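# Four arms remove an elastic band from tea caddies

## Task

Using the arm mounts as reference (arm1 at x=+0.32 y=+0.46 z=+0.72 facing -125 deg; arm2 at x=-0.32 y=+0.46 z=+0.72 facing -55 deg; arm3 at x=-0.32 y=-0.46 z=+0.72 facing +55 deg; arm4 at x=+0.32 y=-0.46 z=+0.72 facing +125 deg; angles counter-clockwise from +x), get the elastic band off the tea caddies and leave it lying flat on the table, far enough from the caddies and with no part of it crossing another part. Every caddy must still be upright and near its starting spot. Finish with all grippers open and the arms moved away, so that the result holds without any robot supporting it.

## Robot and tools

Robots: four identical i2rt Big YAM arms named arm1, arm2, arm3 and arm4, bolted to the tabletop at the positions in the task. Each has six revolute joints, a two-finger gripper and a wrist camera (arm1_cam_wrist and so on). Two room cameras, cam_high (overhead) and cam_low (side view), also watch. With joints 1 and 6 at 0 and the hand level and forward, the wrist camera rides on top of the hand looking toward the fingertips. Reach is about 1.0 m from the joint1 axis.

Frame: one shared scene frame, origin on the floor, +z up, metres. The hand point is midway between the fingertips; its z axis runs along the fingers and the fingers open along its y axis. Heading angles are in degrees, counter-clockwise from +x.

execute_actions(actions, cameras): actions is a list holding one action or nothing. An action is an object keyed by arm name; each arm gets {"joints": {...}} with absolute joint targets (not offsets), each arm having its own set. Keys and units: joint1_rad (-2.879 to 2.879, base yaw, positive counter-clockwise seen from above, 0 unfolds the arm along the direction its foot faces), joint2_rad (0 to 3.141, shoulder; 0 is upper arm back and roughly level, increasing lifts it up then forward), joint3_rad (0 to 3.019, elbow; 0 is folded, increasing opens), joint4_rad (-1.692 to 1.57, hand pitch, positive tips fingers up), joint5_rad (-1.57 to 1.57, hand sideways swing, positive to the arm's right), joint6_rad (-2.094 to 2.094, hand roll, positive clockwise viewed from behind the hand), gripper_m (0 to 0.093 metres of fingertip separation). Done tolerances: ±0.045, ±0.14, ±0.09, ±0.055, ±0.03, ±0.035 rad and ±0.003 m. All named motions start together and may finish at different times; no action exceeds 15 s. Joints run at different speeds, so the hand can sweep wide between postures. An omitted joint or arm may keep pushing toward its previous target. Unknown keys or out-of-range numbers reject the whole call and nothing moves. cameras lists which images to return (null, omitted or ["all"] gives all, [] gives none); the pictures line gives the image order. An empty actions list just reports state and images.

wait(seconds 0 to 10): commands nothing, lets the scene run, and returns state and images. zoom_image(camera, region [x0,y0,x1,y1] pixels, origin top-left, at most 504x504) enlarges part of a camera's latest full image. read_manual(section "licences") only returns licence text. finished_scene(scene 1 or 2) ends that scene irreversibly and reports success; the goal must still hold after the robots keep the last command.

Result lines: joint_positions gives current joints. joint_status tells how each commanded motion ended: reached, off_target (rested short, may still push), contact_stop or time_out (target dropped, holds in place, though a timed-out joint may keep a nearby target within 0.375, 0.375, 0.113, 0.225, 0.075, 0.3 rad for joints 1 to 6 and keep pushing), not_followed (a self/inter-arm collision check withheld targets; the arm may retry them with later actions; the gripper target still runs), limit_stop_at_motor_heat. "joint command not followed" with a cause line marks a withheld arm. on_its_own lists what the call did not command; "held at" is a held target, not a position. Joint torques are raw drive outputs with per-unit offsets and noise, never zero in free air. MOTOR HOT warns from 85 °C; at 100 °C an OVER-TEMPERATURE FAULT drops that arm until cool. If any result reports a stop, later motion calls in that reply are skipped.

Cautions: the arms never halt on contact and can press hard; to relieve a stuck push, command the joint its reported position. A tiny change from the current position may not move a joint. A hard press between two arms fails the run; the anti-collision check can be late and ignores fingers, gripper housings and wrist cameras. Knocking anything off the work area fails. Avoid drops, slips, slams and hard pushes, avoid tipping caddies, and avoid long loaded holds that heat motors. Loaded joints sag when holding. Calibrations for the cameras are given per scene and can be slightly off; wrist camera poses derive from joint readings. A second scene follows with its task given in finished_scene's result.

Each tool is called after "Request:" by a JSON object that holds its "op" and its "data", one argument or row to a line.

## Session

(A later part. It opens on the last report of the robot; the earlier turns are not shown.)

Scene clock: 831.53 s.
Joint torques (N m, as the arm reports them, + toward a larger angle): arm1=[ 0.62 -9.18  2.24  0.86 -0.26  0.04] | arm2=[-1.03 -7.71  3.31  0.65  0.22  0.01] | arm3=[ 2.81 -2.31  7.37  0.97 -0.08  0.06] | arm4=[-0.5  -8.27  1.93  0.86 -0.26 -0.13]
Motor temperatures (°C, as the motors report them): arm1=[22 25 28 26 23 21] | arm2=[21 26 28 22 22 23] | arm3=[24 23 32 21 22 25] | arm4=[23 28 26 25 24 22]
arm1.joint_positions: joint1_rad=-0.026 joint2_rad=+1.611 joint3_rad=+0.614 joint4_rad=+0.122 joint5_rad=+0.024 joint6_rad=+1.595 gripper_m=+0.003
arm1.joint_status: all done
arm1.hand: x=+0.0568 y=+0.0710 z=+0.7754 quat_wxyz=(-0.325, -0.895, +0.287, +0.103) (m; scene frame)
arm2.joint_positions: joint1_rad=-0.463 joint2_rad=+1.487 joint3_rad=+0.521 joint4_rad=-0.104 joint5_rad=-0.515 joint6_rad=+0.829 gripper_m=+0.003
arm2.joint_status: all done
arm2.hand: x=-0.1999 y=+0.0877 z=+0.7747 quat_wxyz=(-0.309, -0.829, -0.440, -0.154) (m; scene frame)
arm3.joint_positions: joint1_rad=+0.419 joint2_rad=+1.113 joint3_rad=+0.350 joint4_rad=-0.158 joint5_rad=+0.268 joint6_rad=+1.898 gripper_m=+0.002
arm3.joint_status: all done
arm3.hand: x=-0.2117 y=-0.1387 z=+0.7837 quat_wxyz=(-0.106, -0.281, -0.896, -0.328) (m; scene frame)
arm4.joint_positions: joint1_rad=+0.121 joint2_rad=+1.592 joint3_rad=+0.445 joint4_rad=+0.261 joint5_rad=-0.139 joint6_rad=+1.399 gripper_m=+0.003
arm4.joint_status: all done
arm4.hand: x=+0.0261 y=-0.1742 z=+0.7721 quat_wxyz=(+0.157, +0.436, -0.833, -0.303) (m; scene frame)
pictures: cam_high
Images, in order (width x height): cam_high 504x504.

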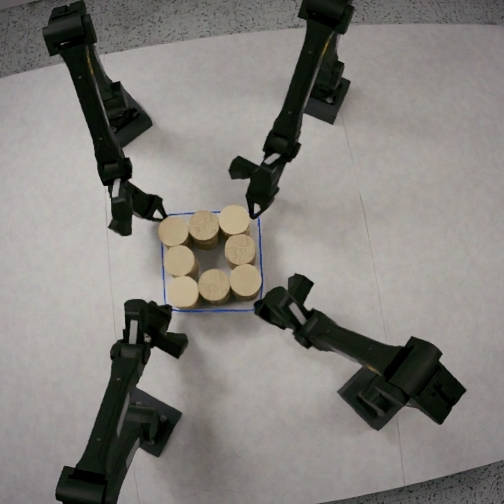

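Request:
{"op": "execute_actions", "data": {
  "actions": [
    {"arm1":{"joints":{"joint1_rad":0.063,"joint2_rad":1.643,"joint3_rad":0.640,"joint4_rad":0.100,"joint5_rad":0.050,"joint6_rad":1.655}},"arm2":{"joints":{"joint1_rad":-0.390,"joint2_rad":1.470,"joint3_rad":0.448,"joint4_rad":-0.071,"joint5_rad":-0.470,"joint6_rad":0.914}},"arm3":{"joints":{"joint1_rad":0.520,"joint2_rad":1.195,"joint3_rad":0.401,"joint4_rad":-0.163,"joint5_rad":0.295,"joint6_rad":1.965}},"arm4":{"joints":{"joint1_rad":0.218,"joint2_rad":1.608,"joint3_rad":0.450,"joint4_rad":0.253,"joint5_rad":-0.099,"joint6_rad":1.469}}}
  ]
}}

Request:
{"op": "zoom_image", "data": {
  "camera": "cam_high",
  "region": [130, 180, 290, 340]
}}

Scene clock: 850.57 s.
Joint torques (N m, as the arm reports them, + toward a larger angle): arm1=[ 1.62 -9.07  5.05  0.54 -0.44  0.02] | arm2=[-0.28 -7.93  3.24  0.63  0.07  0.01] | arm3=[ 2.84 -3.49  7.86  0.99 -0.14  0.03] | arm4=[ 0.52 -7.71  4.74  1.15 -0.4  -0.16]
Motor temperatures (°C, as the motors report them): arm1=[22 25 28 26 23 21] | arm2=[21 26 28 22 22 23] | arm3=[24 23 32 21 22 25] | arm4=[23 28 26 25 24 22]
arm1.joint_positions: joint1_rad=+0.038 joint2_rad=+1.630 joint3_rad=+0.642 joint4_rad=+0.122 joint5_rad=+0.063 joint6_rad=+1.645 gripper_m=+0.003
arm1.joint_status: all done
arm1.hand: x=+0.0706 y=+0.0484 z=+0.7775 quat_wxyz=(-0.330, -0.893, +0.287, +0.103) (m; scene frame)
arm2.joint_positions: joint1_rad=-0.388 joint2_rad=+1.474 joint3_rad=+0.483 joint4_rad=-0.056 joint5_rad=-0.476 joint6_rad=+0.902 gripper_m=+0.003
arm2.joint_status: all done
arm2.hand: x=-0.1790 y=+0.1031 z=+0.7696 quat_wxyz=(-0.304, -0.831, -0.440, -0.155) (m; scene frame)
arm3.joint_positions: joint1_rad=+0.493 joint2_rad=+1.178 joint3_rad=+0.391 joint4_rad=-0.158 joint5_rad=+0.307 joint6_rad=+1.958 gripper_m=+0.002
arm3.joint_status: all done
arm3.hand: x=-0.2281 y=-0.1200 z=+0.7817 quat_wxyz=(-0.105, -0.279, -0.898, -0.325) (m; scene frame)
arm4.joint_positions: joint1_rad=+0.206 joint2_rad=+1.593 joint3_rad=+0.459 joint4_rad=+0.267 joint5_rad=-0.088 joint6_rad=+1.463 gripper_m=+0.003
arm4.joint_status: all done
arm4.hand: x=+0.0021 y=-0.1873 z=+0.7763 quat_wxyz=(+0.159, +0.436, -0.830, -0.308) (m; scene frame)
pictures: arm1_cam_wrist, arm2_cam_wrist, arm3_cam_wrist, arm4_cam_wrist, cam_high, cam_low
camera_calibration (this result's frames):
arm1_cam_wrist: T_world_to_cam=[[0.441391, 0.612177, -0.656058, 0.448977], [0.883323, -0.167827, 0.437692, -0.389947], [0.157841, -0.772705, -0.614828, 0.628891], [0, 0, 0, 1]] pos_world=[0.0470102, 0.145649, 0.851892]
arm2_cam_wrist: T_world_to_cam=[[-0.642778, 0.438251, -0.62831, 0.320962], [0.168052, 0.880882, 0.4425, -0.391957], [0.747392, 0.17884, -0.63986, 0.727825], [0, 0, 0, 1]] pos_world=[-0.271794, 0.0744415, 0.840811]
arm3_cam_wrist: T_world_to_cam=[[-0.441517, -0.634457, -0.634451, 0.317382], [-0.879526, 0.166169, 0.445895, -0.51847], [-0.177475, 0.754886, -0.631388, 0.67004], [0, 0, 0, 1]] pos_world=[-0.196963, -0.218285, 0.855601]
arm4_cam_wrist: T_world_to_cam=[[0.630225, -0.425442, -0.649474, 0.42591], [-0.153355, -0.888236, 0.433035, -0.497982], [-0.761117, -0.17331, -0.625032, 0.581149], [0, 0, 0, 1]] pos_world=[0.0975356, -0.160407, 0.855497]
Images, in order (width x height): arm1_cam_wrist 504x504, arm2_cam_wrist 504x504, arm3_cam_wrist 504x504, arm4_cam_wrist 504x504, cam_high 504x504, cam_low 504x504.

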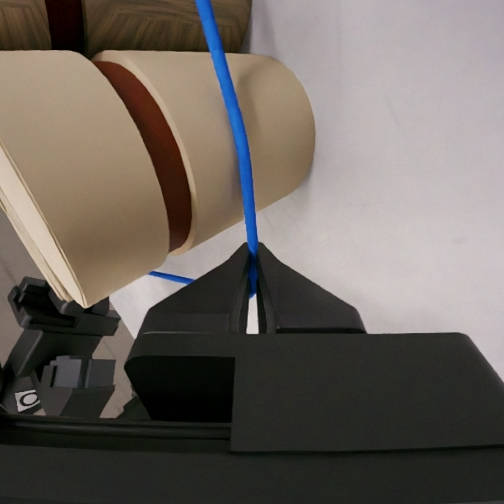

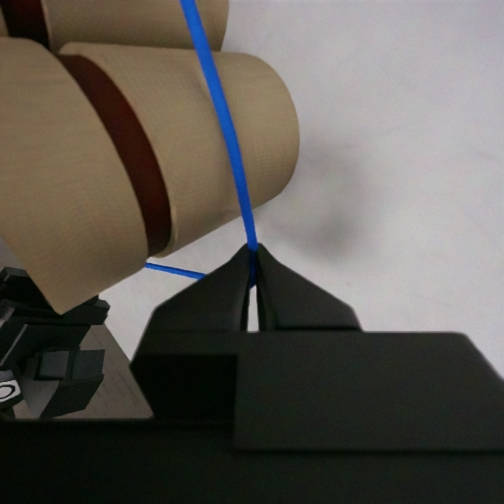

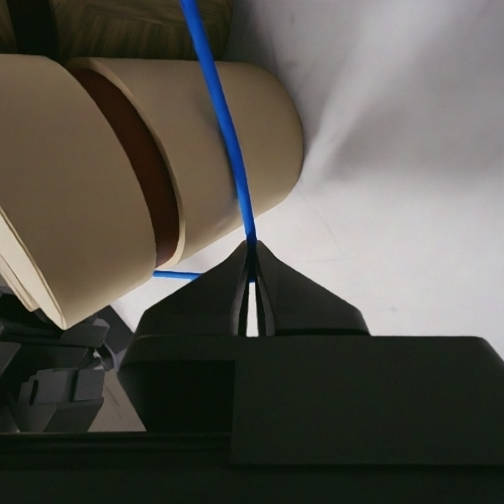

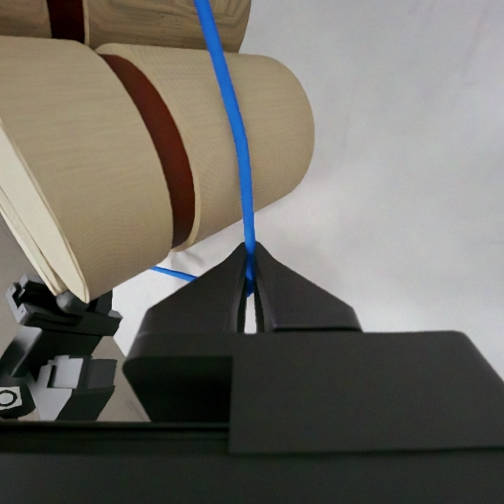

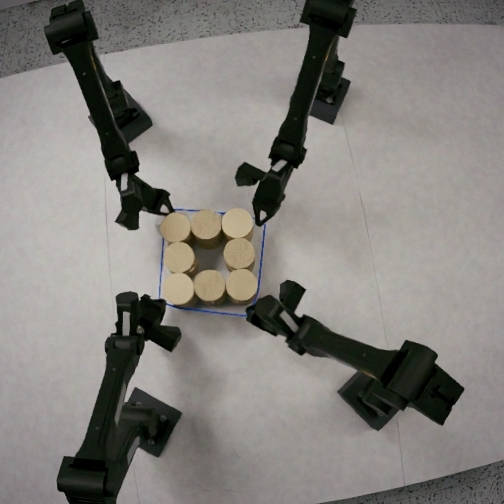

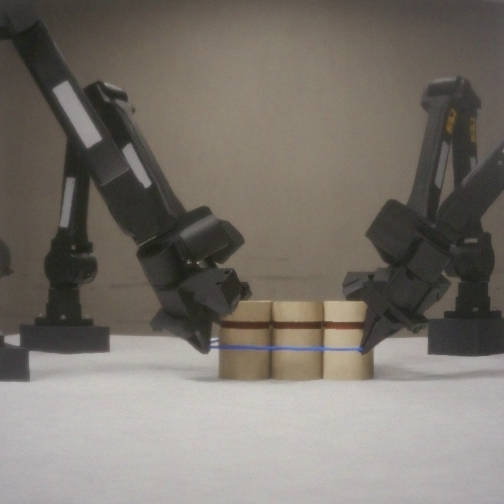

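Region (130, 180, 290, 340) of cam_high's 504x504 image, scaled by 3.150, with more detail than that image has.

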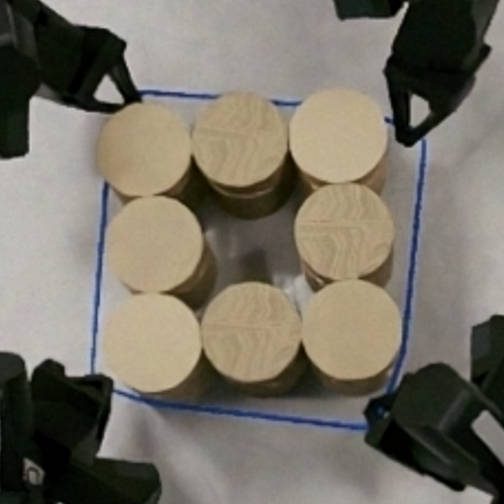

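Request:
{"op": "execute_actions", "data": {
  "actions": [
    {"arm1":{"joints":{"joint1_rad":-0.003,"joint2_rad":1.589,"joint3_rad":0.528,"joint4_rad":0.110,"joint5_rad":0.016,"joint6_rad":1.593}},"arm2":{"joints":{"joint1_rad":-0.521,"joint2_rad":1.466,"joint3_rad":0.445,"joint4_rad":-0.165,"joint5_rad":-0.522,"joint6_rad":0.788}},"arm3":{"joints":{"joint1_rad":0.464,"joint2_rad":1.079,"joint3_rad":0.289,"joint4_rad":-0.229,"joint5_rad":0.272,"joint6_rad":1.924}},"arm4":{"joints":{"joint1_rad":0.123,"joint2_rad":1.569,"joint3_rad":0.357,"joint4_rad":0.253,"joint5_rad":-0.152,"joint6_rad":1.392}}}
  ]
}}

Request:
{"op": "zoom_image", "data": {
  "camera": "cam_high",
  "region": [130, 180, 290, 340]
}}

Scene clock: 936.30 s.
Joint torques (N m, as the arm reports them, + toward a larger angle): arm1=[ 0.74 -9.02  1.41  0.35 -0.54 -0.24] | arm2=[-2.18 -7.39  3.06 -1.07  0.26 -0.32] | arm3=[ 0.93 -2.96  4.45 -0.74 -0.59 -0.12] | arm4=[ 0.2  -7.62  0.92  0.22 -0.4  -0.38]
Motor temperatures (°C, as the motors report them): arm1=[22 24 29 25 24 21] | arm2=[21 25 27 22 22 23] | arm3=[24 23 32 21 22 25] | arm4=[23 28 26 25 24 22]
arm1.joint_positions: joint1_rad=-0.017 joint2_rad=+1.587 joint3_rad=+0.574 joint4_rad=+0.137 joint5_rad=+0.031 joint6_rad=+1.611 gripper_m=+0.003
arm1.joint_status: all done
arm1.hand: x=+0.0668 y=+0.0814 z=+0.7740 quat_wxyz=(-0.325, -0.894, +0.292, +0.102) (m; scene frame)
arm2.joint_positions: joint1_rad=-0.500 joint2_rad=+1.467 joint3_rad=+0.483 joint4_rad=-0.101 joint5_rad=-0.535 joint6_rad=+0.808 gripper_m=+0.003
arm2.joint_status: joint4_rad time_out (moved -0.045 of -0.109); the others done
arm2.on_its_own: joint4_rad reads -0.101 and still pushes toward -0.165 since a time_out
arm2.hand: x=-0.2116 y=+0.1004 z=+0.7715 quat_wxyz=(-0.310, -0.832, -0.433, -0.157) (m; scene frame)
arm3.joint_positions: joint1_rad=+0.459 joint2_rad=+1.074 joint3_rad=+0.325 joint4_rad=-0.184 joint5_rad=+0.295 joint6_rad=+1.936 gripper_m=+0.002
arm3.joint_status: all done
arm3.hand: x=-0.2224 y=-0.1488 z=+0.7823 quat_wxyz=(-0.107, -0.283, -0.895, -0.327) (m; scene frame)
arm4.joint_positions: joint1_rad=+0.112 joint2_rad=+1.565 joint3_rad=+0.405 joint4_rad=+0.286 joint5_rad=-0.142 joint6_rad=+1.407 gripper_m=+0.003
arm4.joint_status: all done
arm4.hand: x=+0.0367 y=-0.1812 z=+0.7736 quat_wxyz=(+0.159, +0.429, -0.834, -0.308) (m; scene frame)
pictures: arm1_cam_wrist, arm2_cam_wrist, arm3_cam_wrist, arm4_cam_wrist, cam_high, cam_low
camera_calibration (this result's frames):
arm1_cam_wrist: T_world_to_cam=[[0.452427, 0.613593, -0.647158, 0.420395], [0.878076, -0.179669, 0.44351, -0.382733], [0.15586, -0.76891, -0.620069, 0.656724], [0, 0, 0, 1]] pos_world=[0.0435141, 0.178245, 0.849023]
arm2_cam_wrist: T_world_to_cam=[[-0.629918, 0.44185, -0.638727, 0.312757], [0.172694, 0.881496, 0.439478, -0.381746], [0.757219, 0.166531, -0.631575, 0.75082], [0, 0, 0, 1]] pos_world=[-0.305599, 0.0732814, 0.841734]
arm3_cam_wrist: T_world_to_cam=[[-0.445549, -0.627149, -0.638882, 0.305698], [-0.8793, 0.172415, 0.443965, -0.506482], [-0.16828, 0.759577, -0.628272, 0.693549], [0, 0, 0, 1]] pos_world=[-0.192436, -0.247761, 0.855902]
arm4_cam_wrist: T_world_to_cam=[[0.621506, -0.438665, -0.649079, 0.402571], [-0.166279, -0.883518, 0.43789, -0.488588], [-0.76556, -0.164223, -0.622052, 0.606395], [0, 0, 0, 1]] pos_world=[0.13279, -0.155499, 0.852457]
Images, in order (width x height): arm1_cam_wrist 504x504, arm2_cam_wrist 504x504, arm3_cam_wrist 504x504, arm4_cam_wrist 504x504, cam_high 504x504, cam_low 504x504.

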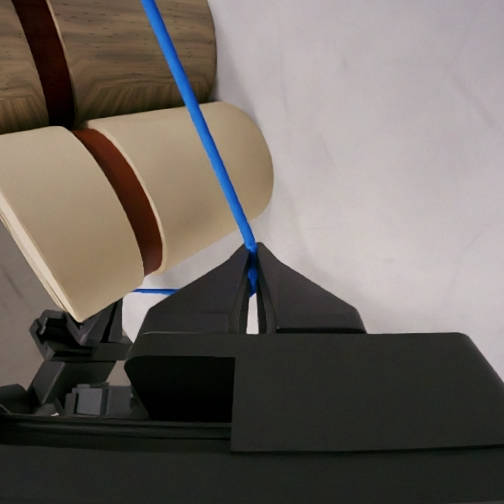

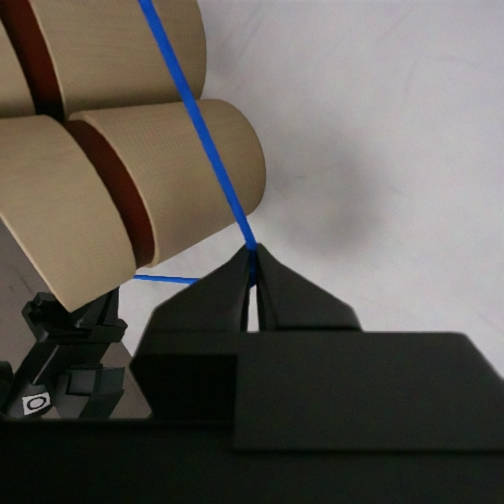

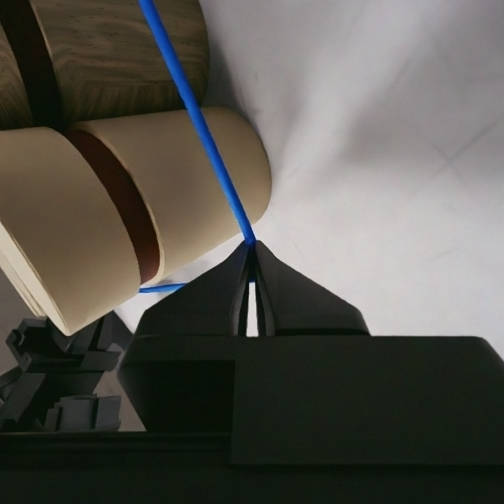

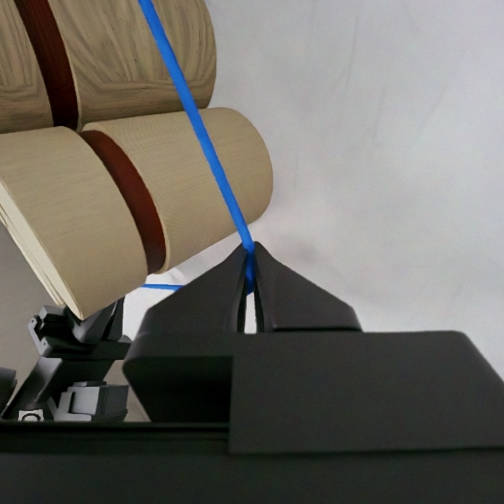

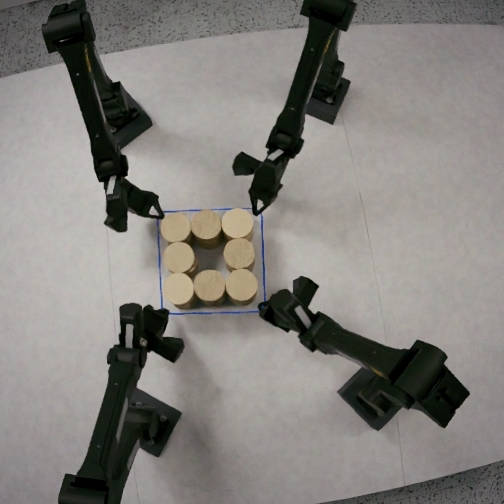

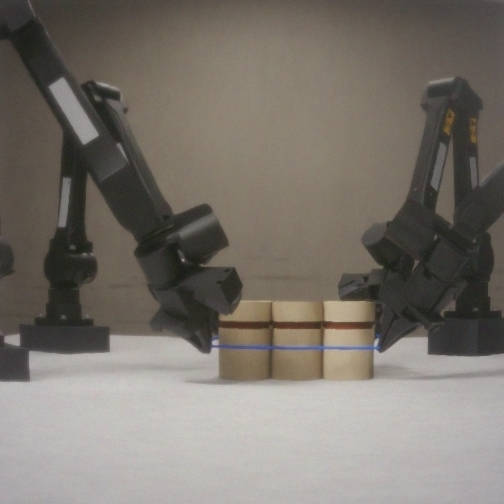

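Region (130, 180, 290, 340) of cam_high's 504x504 image, scaled by 3.150, with more detail than that image has.

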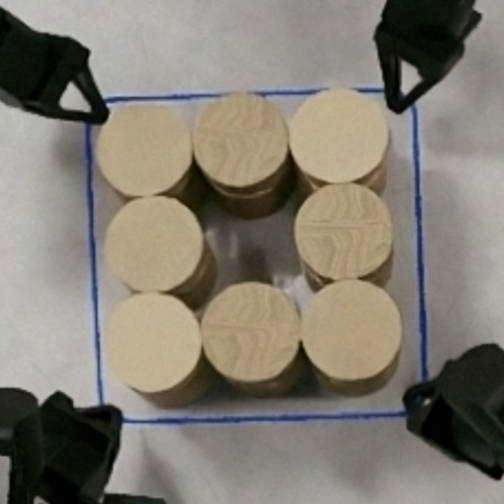

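Request:
{"op": "zoom_image", "data": {
  "camera": "arm3_cam_wrist",
  "region": [180, 190, 330, 340]
}}

Request:
{"op": "zoom_image", "data": {
  "camera": "arm2_cam_wrist",
  "region": [180, 190, 330, 340]
}}

Request:
{"op": "zoom_image", "data": {
  "camera": "cam_low",
  "region": [170, 270, 420, 400]
}}

Region (180, 190, 330, 340) of arm3_cam_wrist's 504x504 image, scaled by 3.360, with more detail than that image has.

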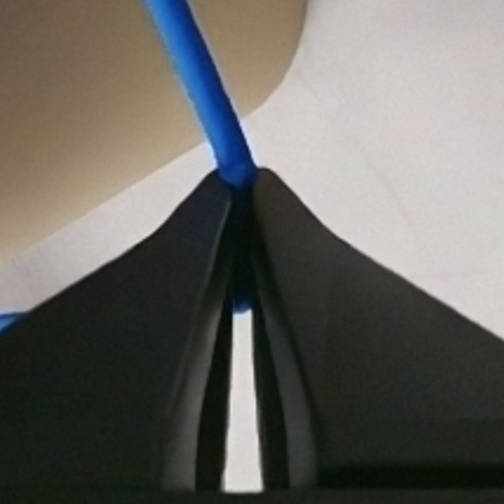

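Region (180, 190, 330, 340) of arm2_cam_wrist's 504x504 image, scaled by 3.360, with more detail than that image has.

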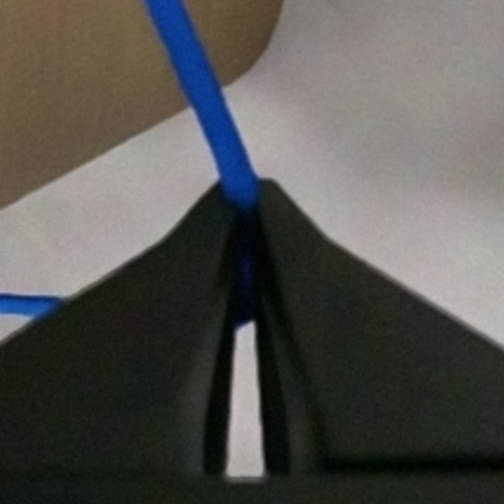

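Region (170, 270, 420, 400) of cam_low's 504x504 image, scaled by 2.016, with more detail than that image has; it fills the top 262 rows of this view, and the rest is white.

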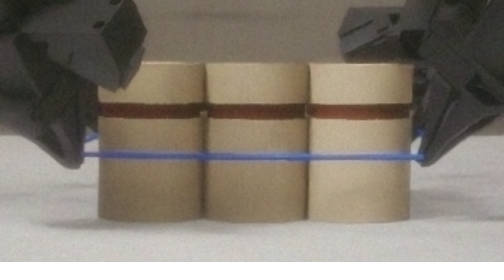

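Request:
{"op": "execute_actions", "data": {
  "actions": [
    {"arm1":{"joints":{"joint2_rad":1.305,"joint3_rad":0.533,"joint4_rad":-0.078}},"arm2":{"joints":{"joint2_rad":1.119,"joint3_rad":0.448,"joint4_rad":-0.326}},"arm3":{"joints":{"joint2_rad":0.712,"joint3_rad":0.360,"joint4_rad":-0.400}},"arm4":{"joints":{"joint2_rad":1.202,"joint3_rad":0.362,"joint4_rad":-0.023}}}
  ]
}}

Scene clock: 1000.80 s.
Joint torques (N m, as the arm reports them, + toward a larger angle): arm1=[ 0.72 -6.76  3.64 -0.49 -0.51 -0.25] | arm2=[-2.12 -4.58  5.24 -0.67  0.35 -0.26] | arm3=[ 1.35 -0.8   8.84 -0.28 -0.64 -0.12] | arm4=[ 0.31 -5.3   4.41 -0.52 -0.39 -0.35]
Motor temperatures (°C, as the motors report them): arm1=[22 24 27 25 24 21] | arm2=[21 25 27 22 22 23] | arm3=[24 23 30 21 23 25] | arm4=[23 28 25 25 24 22]
arm1.joint_positions: joint1_rad=-0.017 joint2_rad=+1.296 joint3_rad=+0.574 joint4_rad=-0.027 joint5_rad=+0.031 joint6_rad=+1.611 gripper_m=+0.003
arm1.joint_status: all done
arm1.hand: x=+0.0688 y=+0.0852 z=+0.8723 quat_wxyz=(-0.382, -0.871, +0.285, +0.117) (m; scene frame)
arm2.joint_positions: joint1_rad=-0.500 joint2_rad=+1.110 joint3_rad=+0.483 joint4_rad=-0.268 joint5_rad=-0.535 joint6_rad=+0.808 gripper_m=+0.003
arm2.joint_status: joint4_rad time_out (moved -0.167 of -0.225); the others done
arm2.on_its_own: joint4_rad reads -0.268 and still pushes toward -0.326 since a time_out
arm2.hand: x=-0.2113 y=+0.1044 z=+0.8742 quat_wxyz=(-0.389, -0.798, -0.445, -0.120) (m; scene frame)
arm3.joint_positions: joint1_rad=+0.459 joint2_rad=+0.713 joint3_rad=+0.367 joint4_rad=-0.357 joint5_rad=+0.295 joint6_rad=+1.935 gripper_m=+0.002
arm3.joint_status: all done
arm3.hand: x=-0.2232 y=-0.1510 z=+0.8844 quat_wxyz=(-0.090, -0.287, -0.851, -0.431) (m; scene frame)
arm4.joint_positions: joint1_rad=+0.112 joint2_rad=+1.192 joint3_rad=+0.405 joint4_rad=+0.031 joint5_rad=-0.142 joint6_rad=+1.406 gripper_m=+0.003
arm4.joint_status: all done
arm4.hand: x=+0.0395 y=-0.1846 z=+0.8711 quat_wxyz=(+0.173, +0.423, -0.813, -0.361) (m; scene frame)
pictures: arm1_cam_wrist, arm2_cam_wrist, arm3_cam_wrist, arm4_cam_wrist, cam_high, cam_low
camera_calibration (this result's frames):
arm1_cam_wrist: T_world_to_cam=[[0.404527, 0.53964, -0.738341, 0.569981], [0.907181, -0.134663, 0.398609, -0.394055], [0.115678, -0.831057, -0.544025, 0.662082], [0, 0, 0, 1]] pos_world=[0.0503177, 0.189579, 0.938104]
arm2_cam_wrist: T_world_to_cam=[[-0.622584, 0.312443, -0.717473, 0.460666], [0.167641, 0.948803, 0.267712, -0.288353], [0.764386, 0.0463954, -0.643088, 0.838885], [0, 0, 0, 1]] pos_world=[-0.306088, 0.0907375, 0.947188]
arm3_cam_wrist: T_world_to_cam=[[-0.419552, -0.466074, -0.778943, 0.523143], [-0.895088, 0.0696944, 0.440409, -0.568038], [-0.150975, 0.881997, -0.446418, 0.620695], [0, 0, 0, 1]] pos_world=[-0.195249, -0.264038, 0.934757]
arm4_cam_wrist: T_world_to_cam=[[0.56704, -0.376994, -0.732353, 0.548701], [-0.133352, -0.9194, 0.370029, -0.482577], [-0.812824, -0.112161, -0.571609, 0.636148], [0, 0, 0, 1]] pos_world=[0.141588, -0.165474, 0.944039]
Images, in order (width x height): arm1_cam_wrist 504x504, arm2_cam_wrist 504x504, arm3_cam_wrist 504x504, arm4_cam_wrist 504x504, cam_high 504x504, cam_low 504x504.

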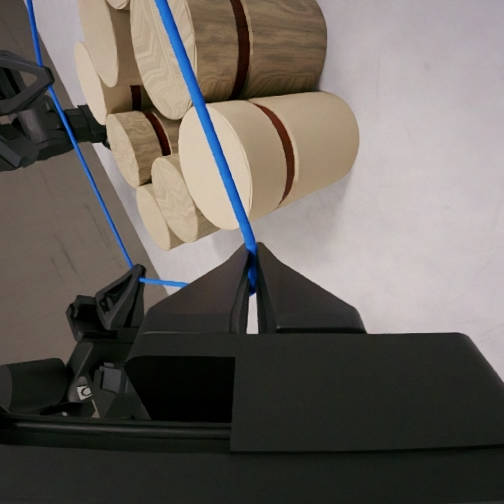

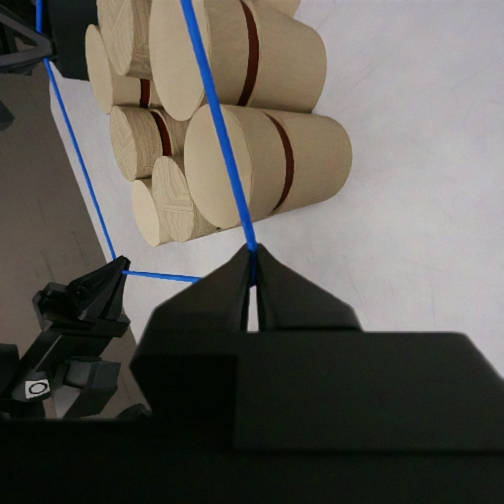

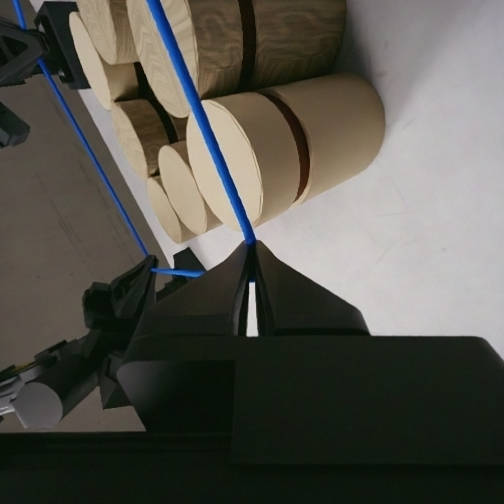

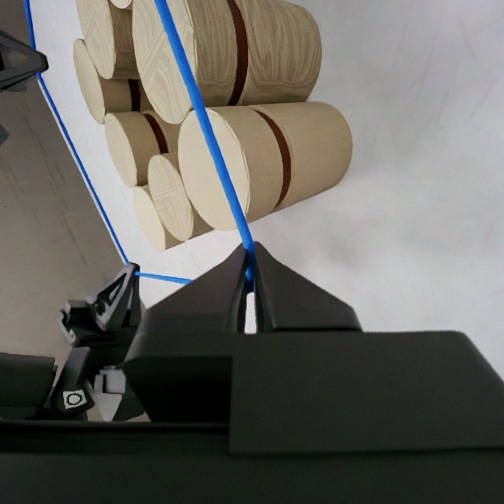

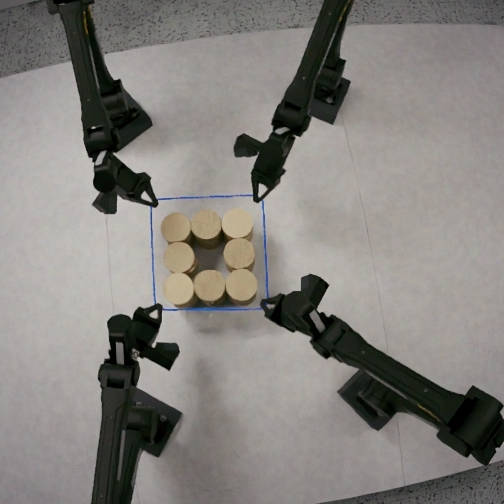

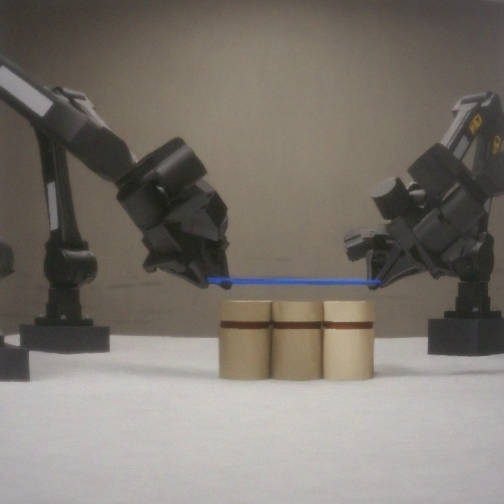

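Request:
{"op": "execute_actions", "data": {
  "actions": [
    {"arm1":{"joints":{"joint3_rad":0.68,"joint4_rad":-0.11}},"arm2":{"joints":{"joint1_rad":-0.45,"joint3_rad":0.57,"joint4_rad":-0.33}},"arm3":{"joints":{"joint1_rad":0.40,"joint3_rad":0.47,"joint4_rad":-0.45}},"arm4":{"joints":{"joint3_rad":0.51,"joint4_rad":-0.05}}}
  ],
  "cameras": ["cam_high", "cam_low", "arm3_cam_wrist"]
}}

Scene clock: 1016.03 s.
Joint torques (N m, as the arm reports them, + toward a larger angle): arm1=[ 0.71 -7.46  8.17  0.53 -0.35 -0.23] | arm2=[-0.69 -4.63  7.85  0.07 -0.02 -0.27] | arm3=[ 0.4  -1.23 11.24  0.18 -0.17 -0.14] | arm4=[-0.09 -5.92 10.09  0.93 -0.27 -0.36]
Motor temperatures (°C, as the motors report them): arm1=[22 24 28 25 24 21] | arm2=[21 25 28 22 22 23] | arm3=[24 23 32 20 23 25] | arm4=[23 27 26 25 24 22]
arm1.joint_positions: joint1_rad=-0.017 joint2_rad=+1.300 joint3_rad=+0.669 joint4_rad=-0.084 joint5_rad=+0.026 joint6_rad=+1.609 gripper_m=+0.003
arm1.joint_status: all done
arm1.hand: x=+0.0535 y=+0.0607 z=+0.9061 quat_wxyz=(-0.398, -0.865, +0.282, +0.119) (m; scene frame)
arm2.joint_positions: joint1_rad=-0.445 joint2_rad=+1.110 joint3_rad=+0.572 joint4_rad=-0.291 joint5_rad=-0.528 joint6_rad=+0.807 gripper_m=+0.003
arm2.joint_status: all done
arm2.hand: x=-0.1894 y=+0.0813 z=+0.9115 quat_wxyz=(-0.412, -0.773, -0.469, -0.115) (m; scene frame)
arm3.joint_positions: joint1_rad=+0.402 joint2_rad=+0.713 joint3_rad=+0.450 joint4_rad=-0.418 joint5_rad=+0.283 joint6_rad=+1.934 gripper_m=+0.002
arm3.joint_status: all done
arm3.hand: x=-0.2052 y=-0.1439 z=+0.9182 quat_wxyz=(-0.095, -0.308, -0.839, -0.438) (m; scene frame)
arm4.joint_positions: joint1_rad=+0.112 joint2_rad=+1.194 joint3_rad=+0.498 joint4_rad=-0.027 joint5_rad=-0.146 joint6_rad=+1.404 gripper_m=+0.003
arm4.joint_status: all done
arm4.hand: x=+0.0192 y=-0.1631 z=+0.9029 quat_wxyz=(+0.178, +0.423, -0.806, -0.375) (m; scene frame)
pictures: arm3_cam_wrist, cam_high, cam_low
camera_calibration (this result's frames):
arm3_cam_wrist: T_world_to_cam=[[-0.443319, -0.42805, -0.787554, 0.568803], [-0.88948, 0.101393, 0.445585, -0.566352], [-0.11088, 0.898049, -0.425691, 0.623778], [0, 0, 0, 1]] pos_world=[-0.182433, -0.259284, 0.965858]
Images, in order (width x height): arm3_cam_wrist 504x504, cam_high 504x504, cam_low 504x504.

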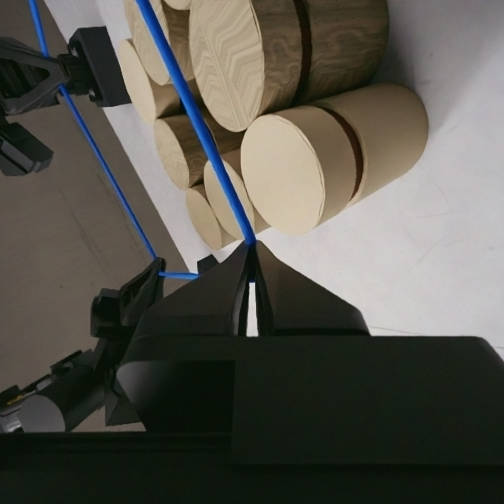

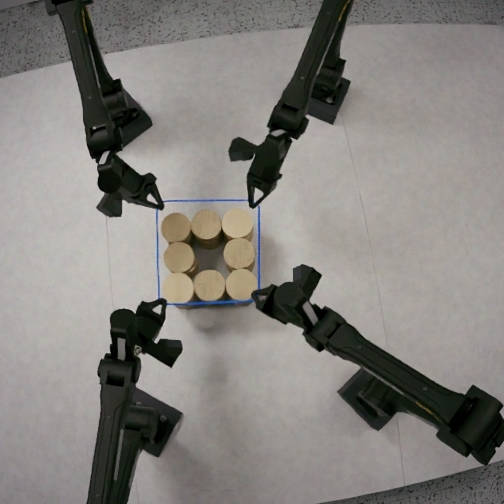

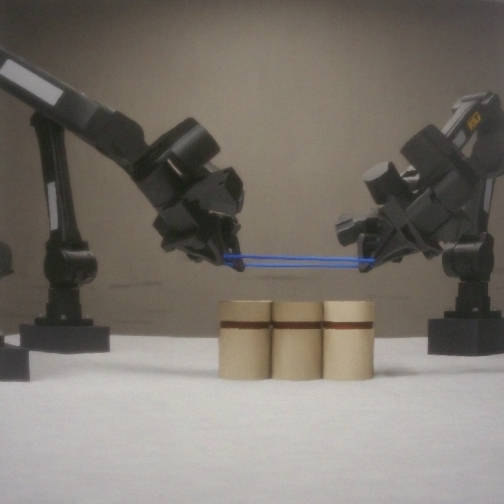

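Request:
{"op": "execute_actions", "data": {
  "actions": [
    {"arm1":{"joints":{"joint1_rad":0.180,"joint2_rad":1.130,"joint3_rad":0.705,"joint4_rad":-0.485,"joint5_rad":0.012,"joint6_rad":1.71}},"arm2":{"joints":{"joint1_rad":-0.112,"joint2_rad":1.295,"joint3_rad":0.885,"joint4_rad":-0.605,"joint5_rad":-0.346,"joint6_rad":1.012}},"arm3":{"joints":{"joint1_rad":0.022,"joint2_rad":1.075,"joint3_rad":0.825,"joint4_rad":-0.660,"joint5_rad":0.185,"joint6_rad":1.69}},"arm4":{"joints":{"joint1_rad":-0.168,"joint2_rad":0.998,"joint3_rad":0.565,"joint4_rad":-0.522,"joint5_rad":-0.098,"joint6_rad":1.14}}}
  ],
  "cameras": ["cam_high", "cam_low", "arm3_cam_wrist"]
}}

Scene clock: 1137.30 s.
Joint torques (N m, as the arm reports them, + toward a larger angle): arm1=[ 0.71 -5.82 10.59  0.23 -0.1   0.06] | arm2=[-0.48 -7.94  9.83  0.07  0.    0.04] | arm3=[ 0.02 -5.01 12.35  0.13  0.07 -0.07] | arm4=[-0.94 -4.05 13.41  0.18  0.01 -0.31]
Motor temperatures (°C, as the motors report them): arm1=[22 24 32 25 24 21] | arm2=[21 24 30 22 22 23] | arm3=[24 22 37 20 22 25] | arm4=[23 27 31 25 24 22]
arm1.joint_positions: joint1_rad=+0.166 joint2_rad=+1.125 joint3_rad=+0.670 joint4_rad=-0.457 joint5_rad=+0.016 joint6_rad=+1.697 gripper_m=+0.003
arm1.joint_status: all done
arm1.hand: x=+0.1579 y=+0.0798 z=+0.9186 quat_wxyz=(-0.321, -0.913, +0.247, +0.048) (m; scene frame)
arm2.joint_positions: joint1_rad=-0.106 joint2_rad=+1.288 joint3_rad=+0.863 joint4_rad=-0.572 joint5_rad=-0.349 joint6_rad=+0.996 gripper_m=+0.003
arm2.joint_status: all done
arm2.hand: x=-0.0671 y=+0.0758 z=+0.9292 quat_wxyz=(-0.292, -0.798, -0.508, -0.145) (m; scene frame)
arm3.joint_positions: joint1_rad=+0.029 joint2_rad=+1.067 joint3_rad=+0.787 joint4_rad=-0.632 joint5_rad=+0.190 joint6_rad=+1.701 gripper_m=+0.002
arm3.joint_status: all done
arm3.hand: x=-0.0670 y=-0.1327 z=+0.9369 quat_wxyz=(-0.161, -0.355, -0.871, -0.298) (m; scene frame)
arm4.joint_positions: joint1_rad=-0.166 joint2_rad=+0.992 joint3_rad=+0.527 joint4_rad=-0.492 joint5_rad=-0.100 joint6_rad=+1.152 gripper_m=+0.003
arm4.joint_status: all done
arm4.hand: x=+0.1493 y=-0.1492 z=+0.9150 quat_wxyz=(+0.052, +0.417, -0.856, -0.301) (m; scene frame)
pictures: arm3_cam_wrist, cam_high, cam_low
camera_calibration (this result's frames):
arm3_cam_wrist: T_world_to_cam=[[-0.533082, -0.569, -0.626149, 0.473706], [-0.84605, 0.354252, 0.398379, -0.372179], [-0.00486325, 0.742121, -0.670248, 0.852463], [0, 0, 0, 1]] pos_world=[-0.058212, -0.231247, 1.01624]
Images, in order (width x height): arm3_cam_wrist 504x504, cam_high 504x504, cam_low 504x504.

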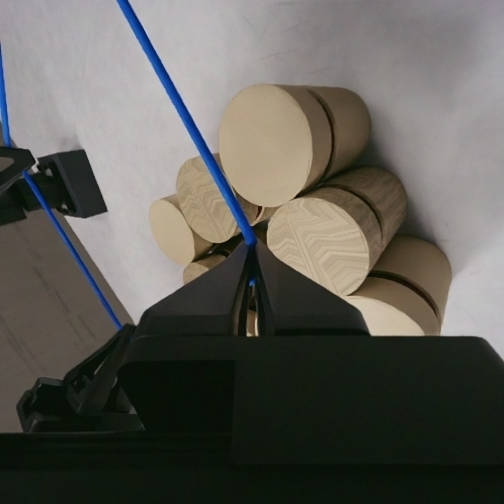

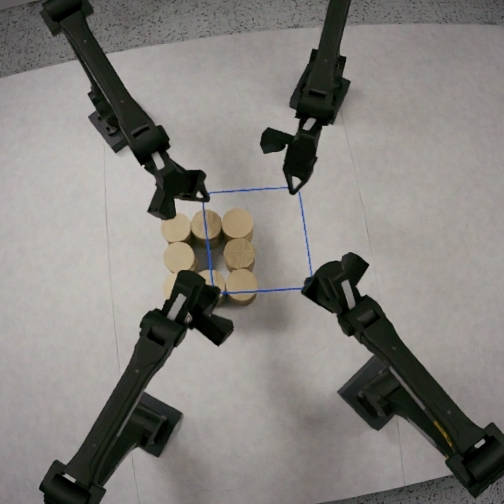

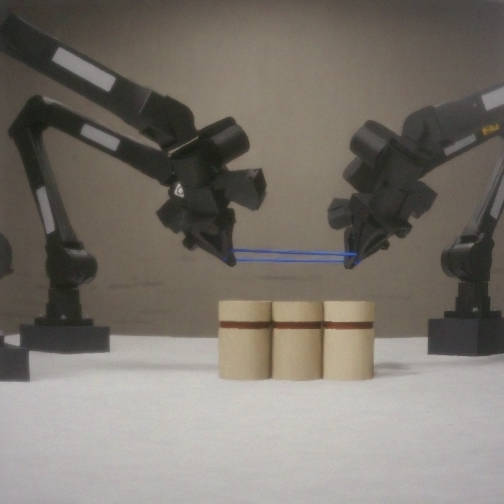

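Request:
{"op": "execute_actions", "data": {
  "actions": [
    {"arm1":{"joints":{"joint1_rad":0.452,"joint2_rad":1.174,"joint3_rad":0.816,"joint4_rad":-0.791,"joint5_rad":-0.003,"joint6_rad":1.843}},"arm2":{"joints":{"joint1_rad":0.155,"joint2_rad":1.550,"joint3_rad":1.204,"joint4_rad":-0.828,"joint5_rad":-0.167,"joint6_rad":1.145}},"arm3":{"joints":{"joint1_rad":-0.210,"joint2_rad":1.426,"joint3_rad":1.203,"joint4_rad":-0.884,"joint5_rad":0.085,"joint6_rad":1.41}},"arm4":{"joints":{"joint1_rad":-0.475,"joint2_rad":1.066,"joint3_rad":0.684,"joint4_rad":-0.837,"joint5_rad":-0.048,"joint6_rad":0.768}}}
  ],
  "cameras": ["cam_high", "cam_low"]
}}

Scene clock: 1158.63 s.
Joint torques (N m, as the arm reports them, + toward a larger angle): arm1=[ 0.01 -6.69 11.21  0.07 -0.21  0.07] | arm2=[ -0.75 -12.26  10.24  -0.17   0.04   0.04] | arm3=[ -0.05 -11.    12.94  -0.03   0.24  -0.08] | arm4=[-0.99 -5.32 13.73  0.15  0.08 -0.29]
Motor temperatures (°C, as the motors report them): arm1=[22 23 34 25 24 21] | arm2=[21 24 32 22 22 23] | arm3=[24 23 38 20 22 25] | arm4=[23 27 33 25 24 22]
arm1.joint_positions: joint1_rad=+0.446 joint2_rad=+1.174 joint3_rad=+0.772 joint4_rad=-0.768 joint5_rad=+0.004 joint6_rad=+1.831 gripper_m=+0.003
arm1.joint_status: all done
arm1.hand: x=+0.2748 y=+0.0776 z=+0.9098 quat_wxyz=(-0.199, -0.963, +0.183, -0.015) (m; scene frame)
arm2.joint_positions: joint1_rad=+0.163 joint2_rad=+1.543 joint3_rad=+1.173 joint4_rad=-0.795 joint5_rad=-0.168 joint6_rad=+1.130 gripper_m=+0.003
arm2.joint_status: all done
arm2.hand: x=+0.0528 y=+0.0810 z=+0.9202 quat_wxyz=(-0.191, -0.806, -0.551, -0.105) (m; scene frame)
arm3.joint_positions: joint1_rad=-0.202 joint2_rad=+1.420 joint3_rad=+1.155 joint4_rad=-0.859 joint5_rad=+0.085 joint6_rad=+1.421 gripper_m=+0.002
arm3.joint_status: all done
arm3.hand: x=+0.0563 y=-0.1231 z=+0.9342 quat_wxyz=(-0.141, -0.325, -0.917, -0.181) (m; scene frame)
arm4.joint_positions: joint1_rad=-0.475 joint2_rad=+1.067 joint3_rad=+0.641 joint4_rad=-0.814 joint5_rad=-0.051 joint6_rad=+0.780 gripper_m=+0.003
arm4.joint_status: all done
arm4.hand: x=+0.2641 y=-0.1387 z=+0.9066 quat_wxyz=(-0.029, +0.449, -0.878, -0.164) (m; scene frame)
pictures: cam_high, cam_low
Images, in order (width x height): cam_high 504x504, cam_low 504x504.

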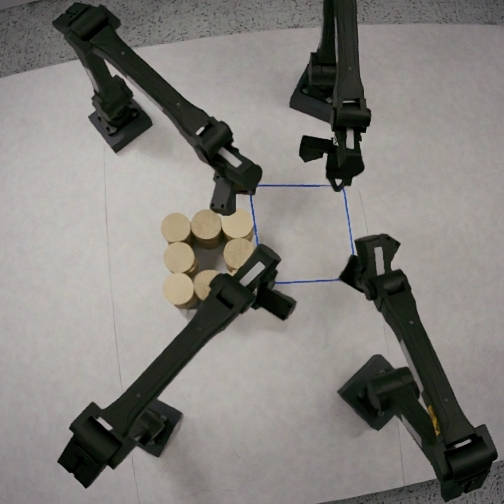

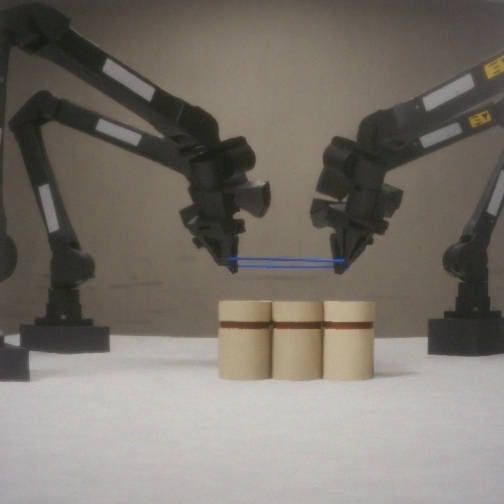

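Request:
{"op": "execute_actions", "data": {
  "actions": [
    {"arm1":{"joints":{"joint1_rad":0.735,"joint2_rad":1.369,"joint3_rad":0.922,"joint4_rad":-0.928,"joint5_rad":-0.003,"joint6_rad":1.96}},"arm2":{"joints":{"joint1_rad":0.353,"joint2_rad":1.898,"joint3_rad":1.568,"joint4_rad":-0.985,"joint5_rad":0.002,"joint6_rad":1.26}},"arm3":{"joints":{"joint1_rad":-0.366,"joint2_rad":1.837,"joint3_rad":1.619,"joint4_rad":-1.072,"joint5_rad":0.0,"joint6_rad":1.19}},"arm4":{"joints":{"joint1_rad":-0.790,"joint2_rad":1.332,"joint3_rad":0.815,"joint4_rad":-0.944,"joint5_rad":0.003,"joint6_rad":0.40}}}
  ]
}}

Request:
{"op": "zoom_image", "data": {
  "camera": "cam_low",
  "region": [190, 230, 390, 330]
}}

Request:
{"op": "zoom_image", "data": {
  "camera": "cam_high",
  "region": [260, 140, 440, 320]
}}

Scene clock: 1185.17 s.
Joint torques (N m, as the arm reports them, + toward a larger angle): arm1=[-0.63 -9.6  10.23  0.11 -0.09  0.11] | arm2=[ -0.23 -17.96  10.3   -0.22   0.04   0.1 ] | arm3=[ -0.27 -17.87  12.73  -0.06   0.32  -0.07] | arm4=[-0.56 -8.84 12.31  0.09  0.05 -0.26]
Motor temperatures (°C, as the motors report them): arm1=[22 23 36 25 24 21] | arm2=[21 25 33 22 21 23] | arm3=[24 23 40 20 22 25] | arm4=[23 27 35 25 24 22]
arm1.joint_positions: joint1_rad=+0.736 joint2_rad=+1.383 joint3_rad=+0.881 joint4_rad=-0.916 joint5_rad=+0.001 joint6_rad=+1.946 gripper_m=+0.003
arm1.joint_status: all done
arm1.hand: x=+0.3877 y=+0.0762 z=+0.8690 quat_wxyz=(-0.075, -0.992, +0.099, -0.023) (m; scene frame)
arm2.joint_positions: joint1_rad=+0.358 joint2_rad=+1.892 joint3_rad=+1.532 joint4_rad=-0.959 joint5_rad=+0.004 joint6_rad=+1.245 gripper_m=+0.003
arm2.joint_status: all done
arm2.hand: x=+0.1752 y=+0.0797 z=+0.8658 quat_wxyz=(-0.124, -0.806, -0.577, -0.030) (m; scene frame)
arm3.joint_positions: joint1_rad=-0.359 joint2_rad=+1.837 joint3_rad=+1.568 joint4_rad=-1.054 joint5_rad=-0.004 joint6_rad=+1.201 gripper_m=+0.002
arm3.joint_status: all done
arm3.hand: x=+0.1857 y=-0.1113 z=+0.8796 quat_wxyz=(-0.077, -0.292, -0.948, -0.102) (m; scene frame)
arm4.joint_positions: joint1_rad=-0.794 joint2_rad=+1.346 joint3_rad=+0.776 joint4_rad=-0.933 joint5_rad=+0.002 joint6_rad=+0.411 gripper_m=+0.003
arm4.joint_status: all done
arm4.hand: x=+0.3795 y=-0.1236 z=+0.8655 quat_wxyz=(-0.022, +0.473, -0.880, -0.026) (m; scene frame)
pictures: arm1_cam_wrist, arm2_cam_wrist, arm3_cam_wrist, arm4_cam_wrist, cam_high, cam_low
camera_calibration (this result's frames):
arm1_cam_wrist: T_world_to_cam=[[0.200575, 0.967653, -0.153024, -0.0188141], [0.785913, -0.0656738, 0.614839, -0.829436], [0.584902, -0.243585, -0.773664, 0.588767], [0, 0, 0, 1]] pos_world=[0.311267, 0.107149, 0.962599]
arm2_cam_wrist: T_world_to_cam=[[-0.925562, 0.308705, -0.219172, 0.324995], [0.171816, 0.858358, 0.483425, -0.507775], [0.337364, 0.409783, -0.847504, 0.762034], [0, 0, 0, 1]] pos_world=[0.130964, 0.0232568, 0.962528]
arm3_cam_wrist: T_world_to_cam=[[-0.544578, -0.806394, -0.230573, 0.212493], [-0.77997, 0.385851, 0.492713, -0.234834], [-0.308354, 0.44816, -0.839089, 0.971592], [0, 0, 0, 1]] pos_world=[0.23215, -0.173465, 0.979953]
arm4_cam_wrist: T_world_to_cam=[[0.837547, -0.545879, -0.0230556, -0.36258], [-0.454602, -0.719665, 0.524805, -0.366437], [-0.303072, -0.429067, -0.85091, 0.925262], [0, 0, 0, 1]] pos_world=[0.417516, -0.0646367, 0.971263]
Images, in order (width x height): arm1_cam_wrist 504x504, arm2_cam_wrist 504x504, arm3_cam_wrist 504x504, arm4_cam_wrist 504x504, cam_high 504x504, cam_low 504x504.

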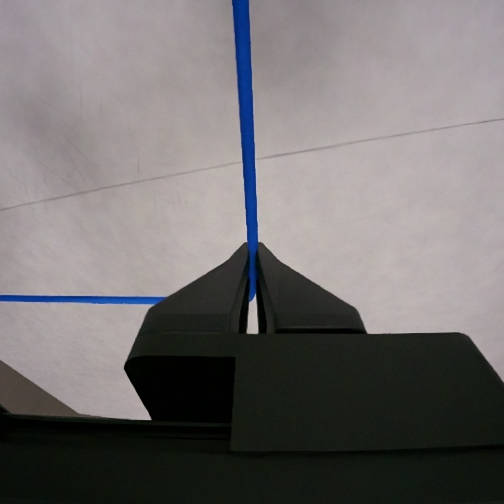

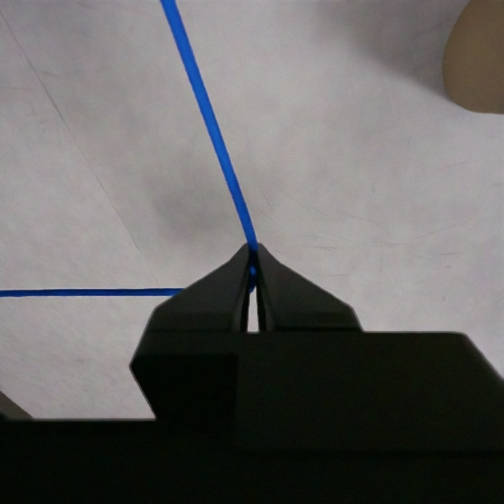

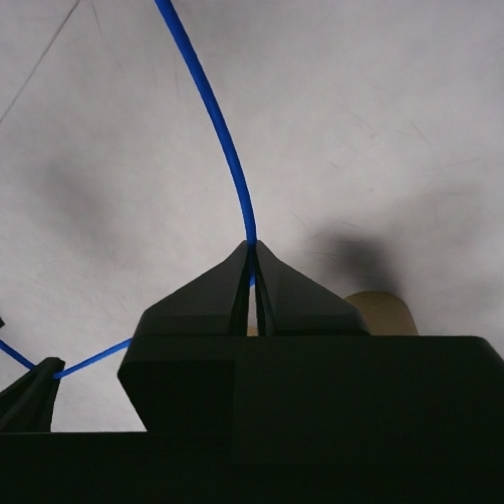

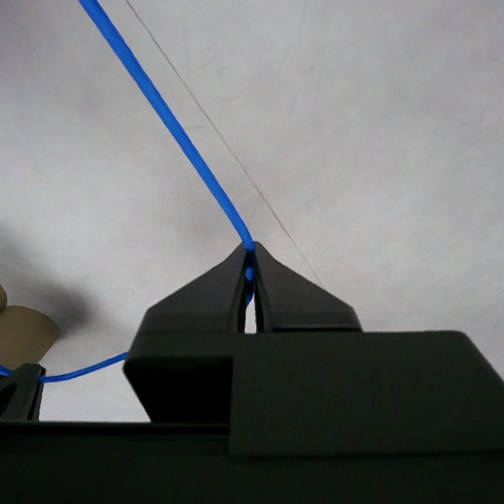

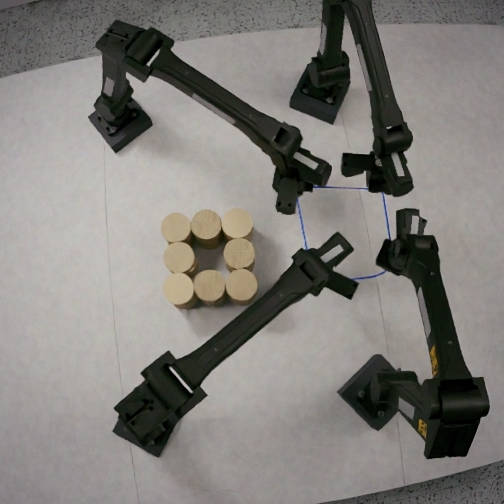

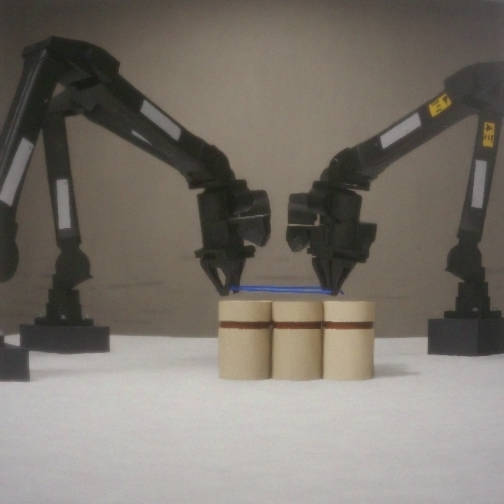

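Region (190, 230, 390, 330) of cam_low's 504x504 image, scaled by 2.520, with more detail than that image has.

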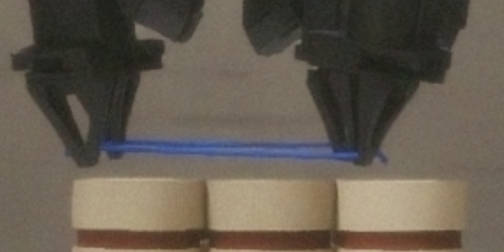

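Region (260, 140, 440, 320) of cam_high's 504x504 image, scaled by 2.800, with more detail than that image has.

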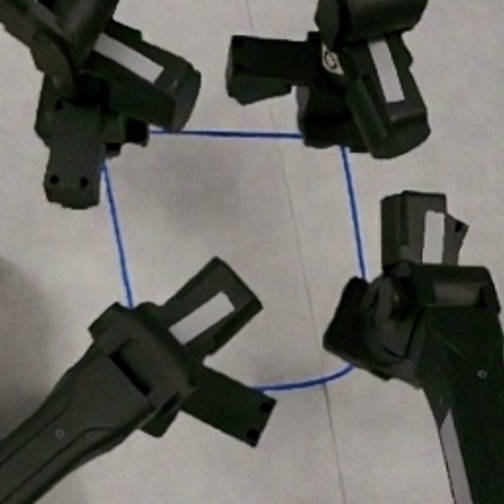

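Request:
{"op": "zoom_image", "data": {
  "camera": "cam_low",
  "region": [300, 260, 360, 310]
}}

Request:
{"op": "zoom_image", "data": {
  "camera": "cam_low",
  "region": [200, 260, 260, 310]
}}

Region (300, 260, 360, 310) of cam_low's 504x504 image, scaled by 8.400, with more detail than that image has.

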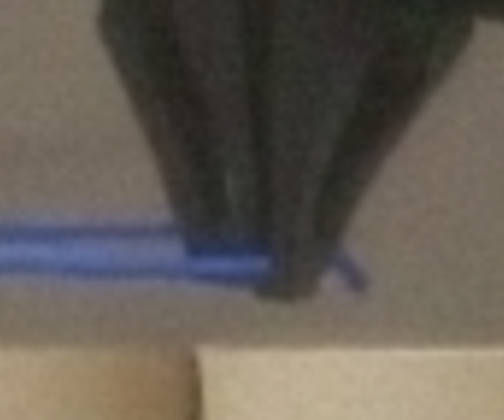

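Region (200, 260, 260, 310) of cam_low's 504x504 image, scaled by 8.400, with more detail than that image has.

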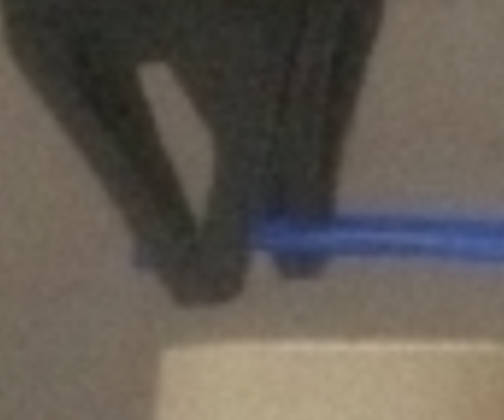

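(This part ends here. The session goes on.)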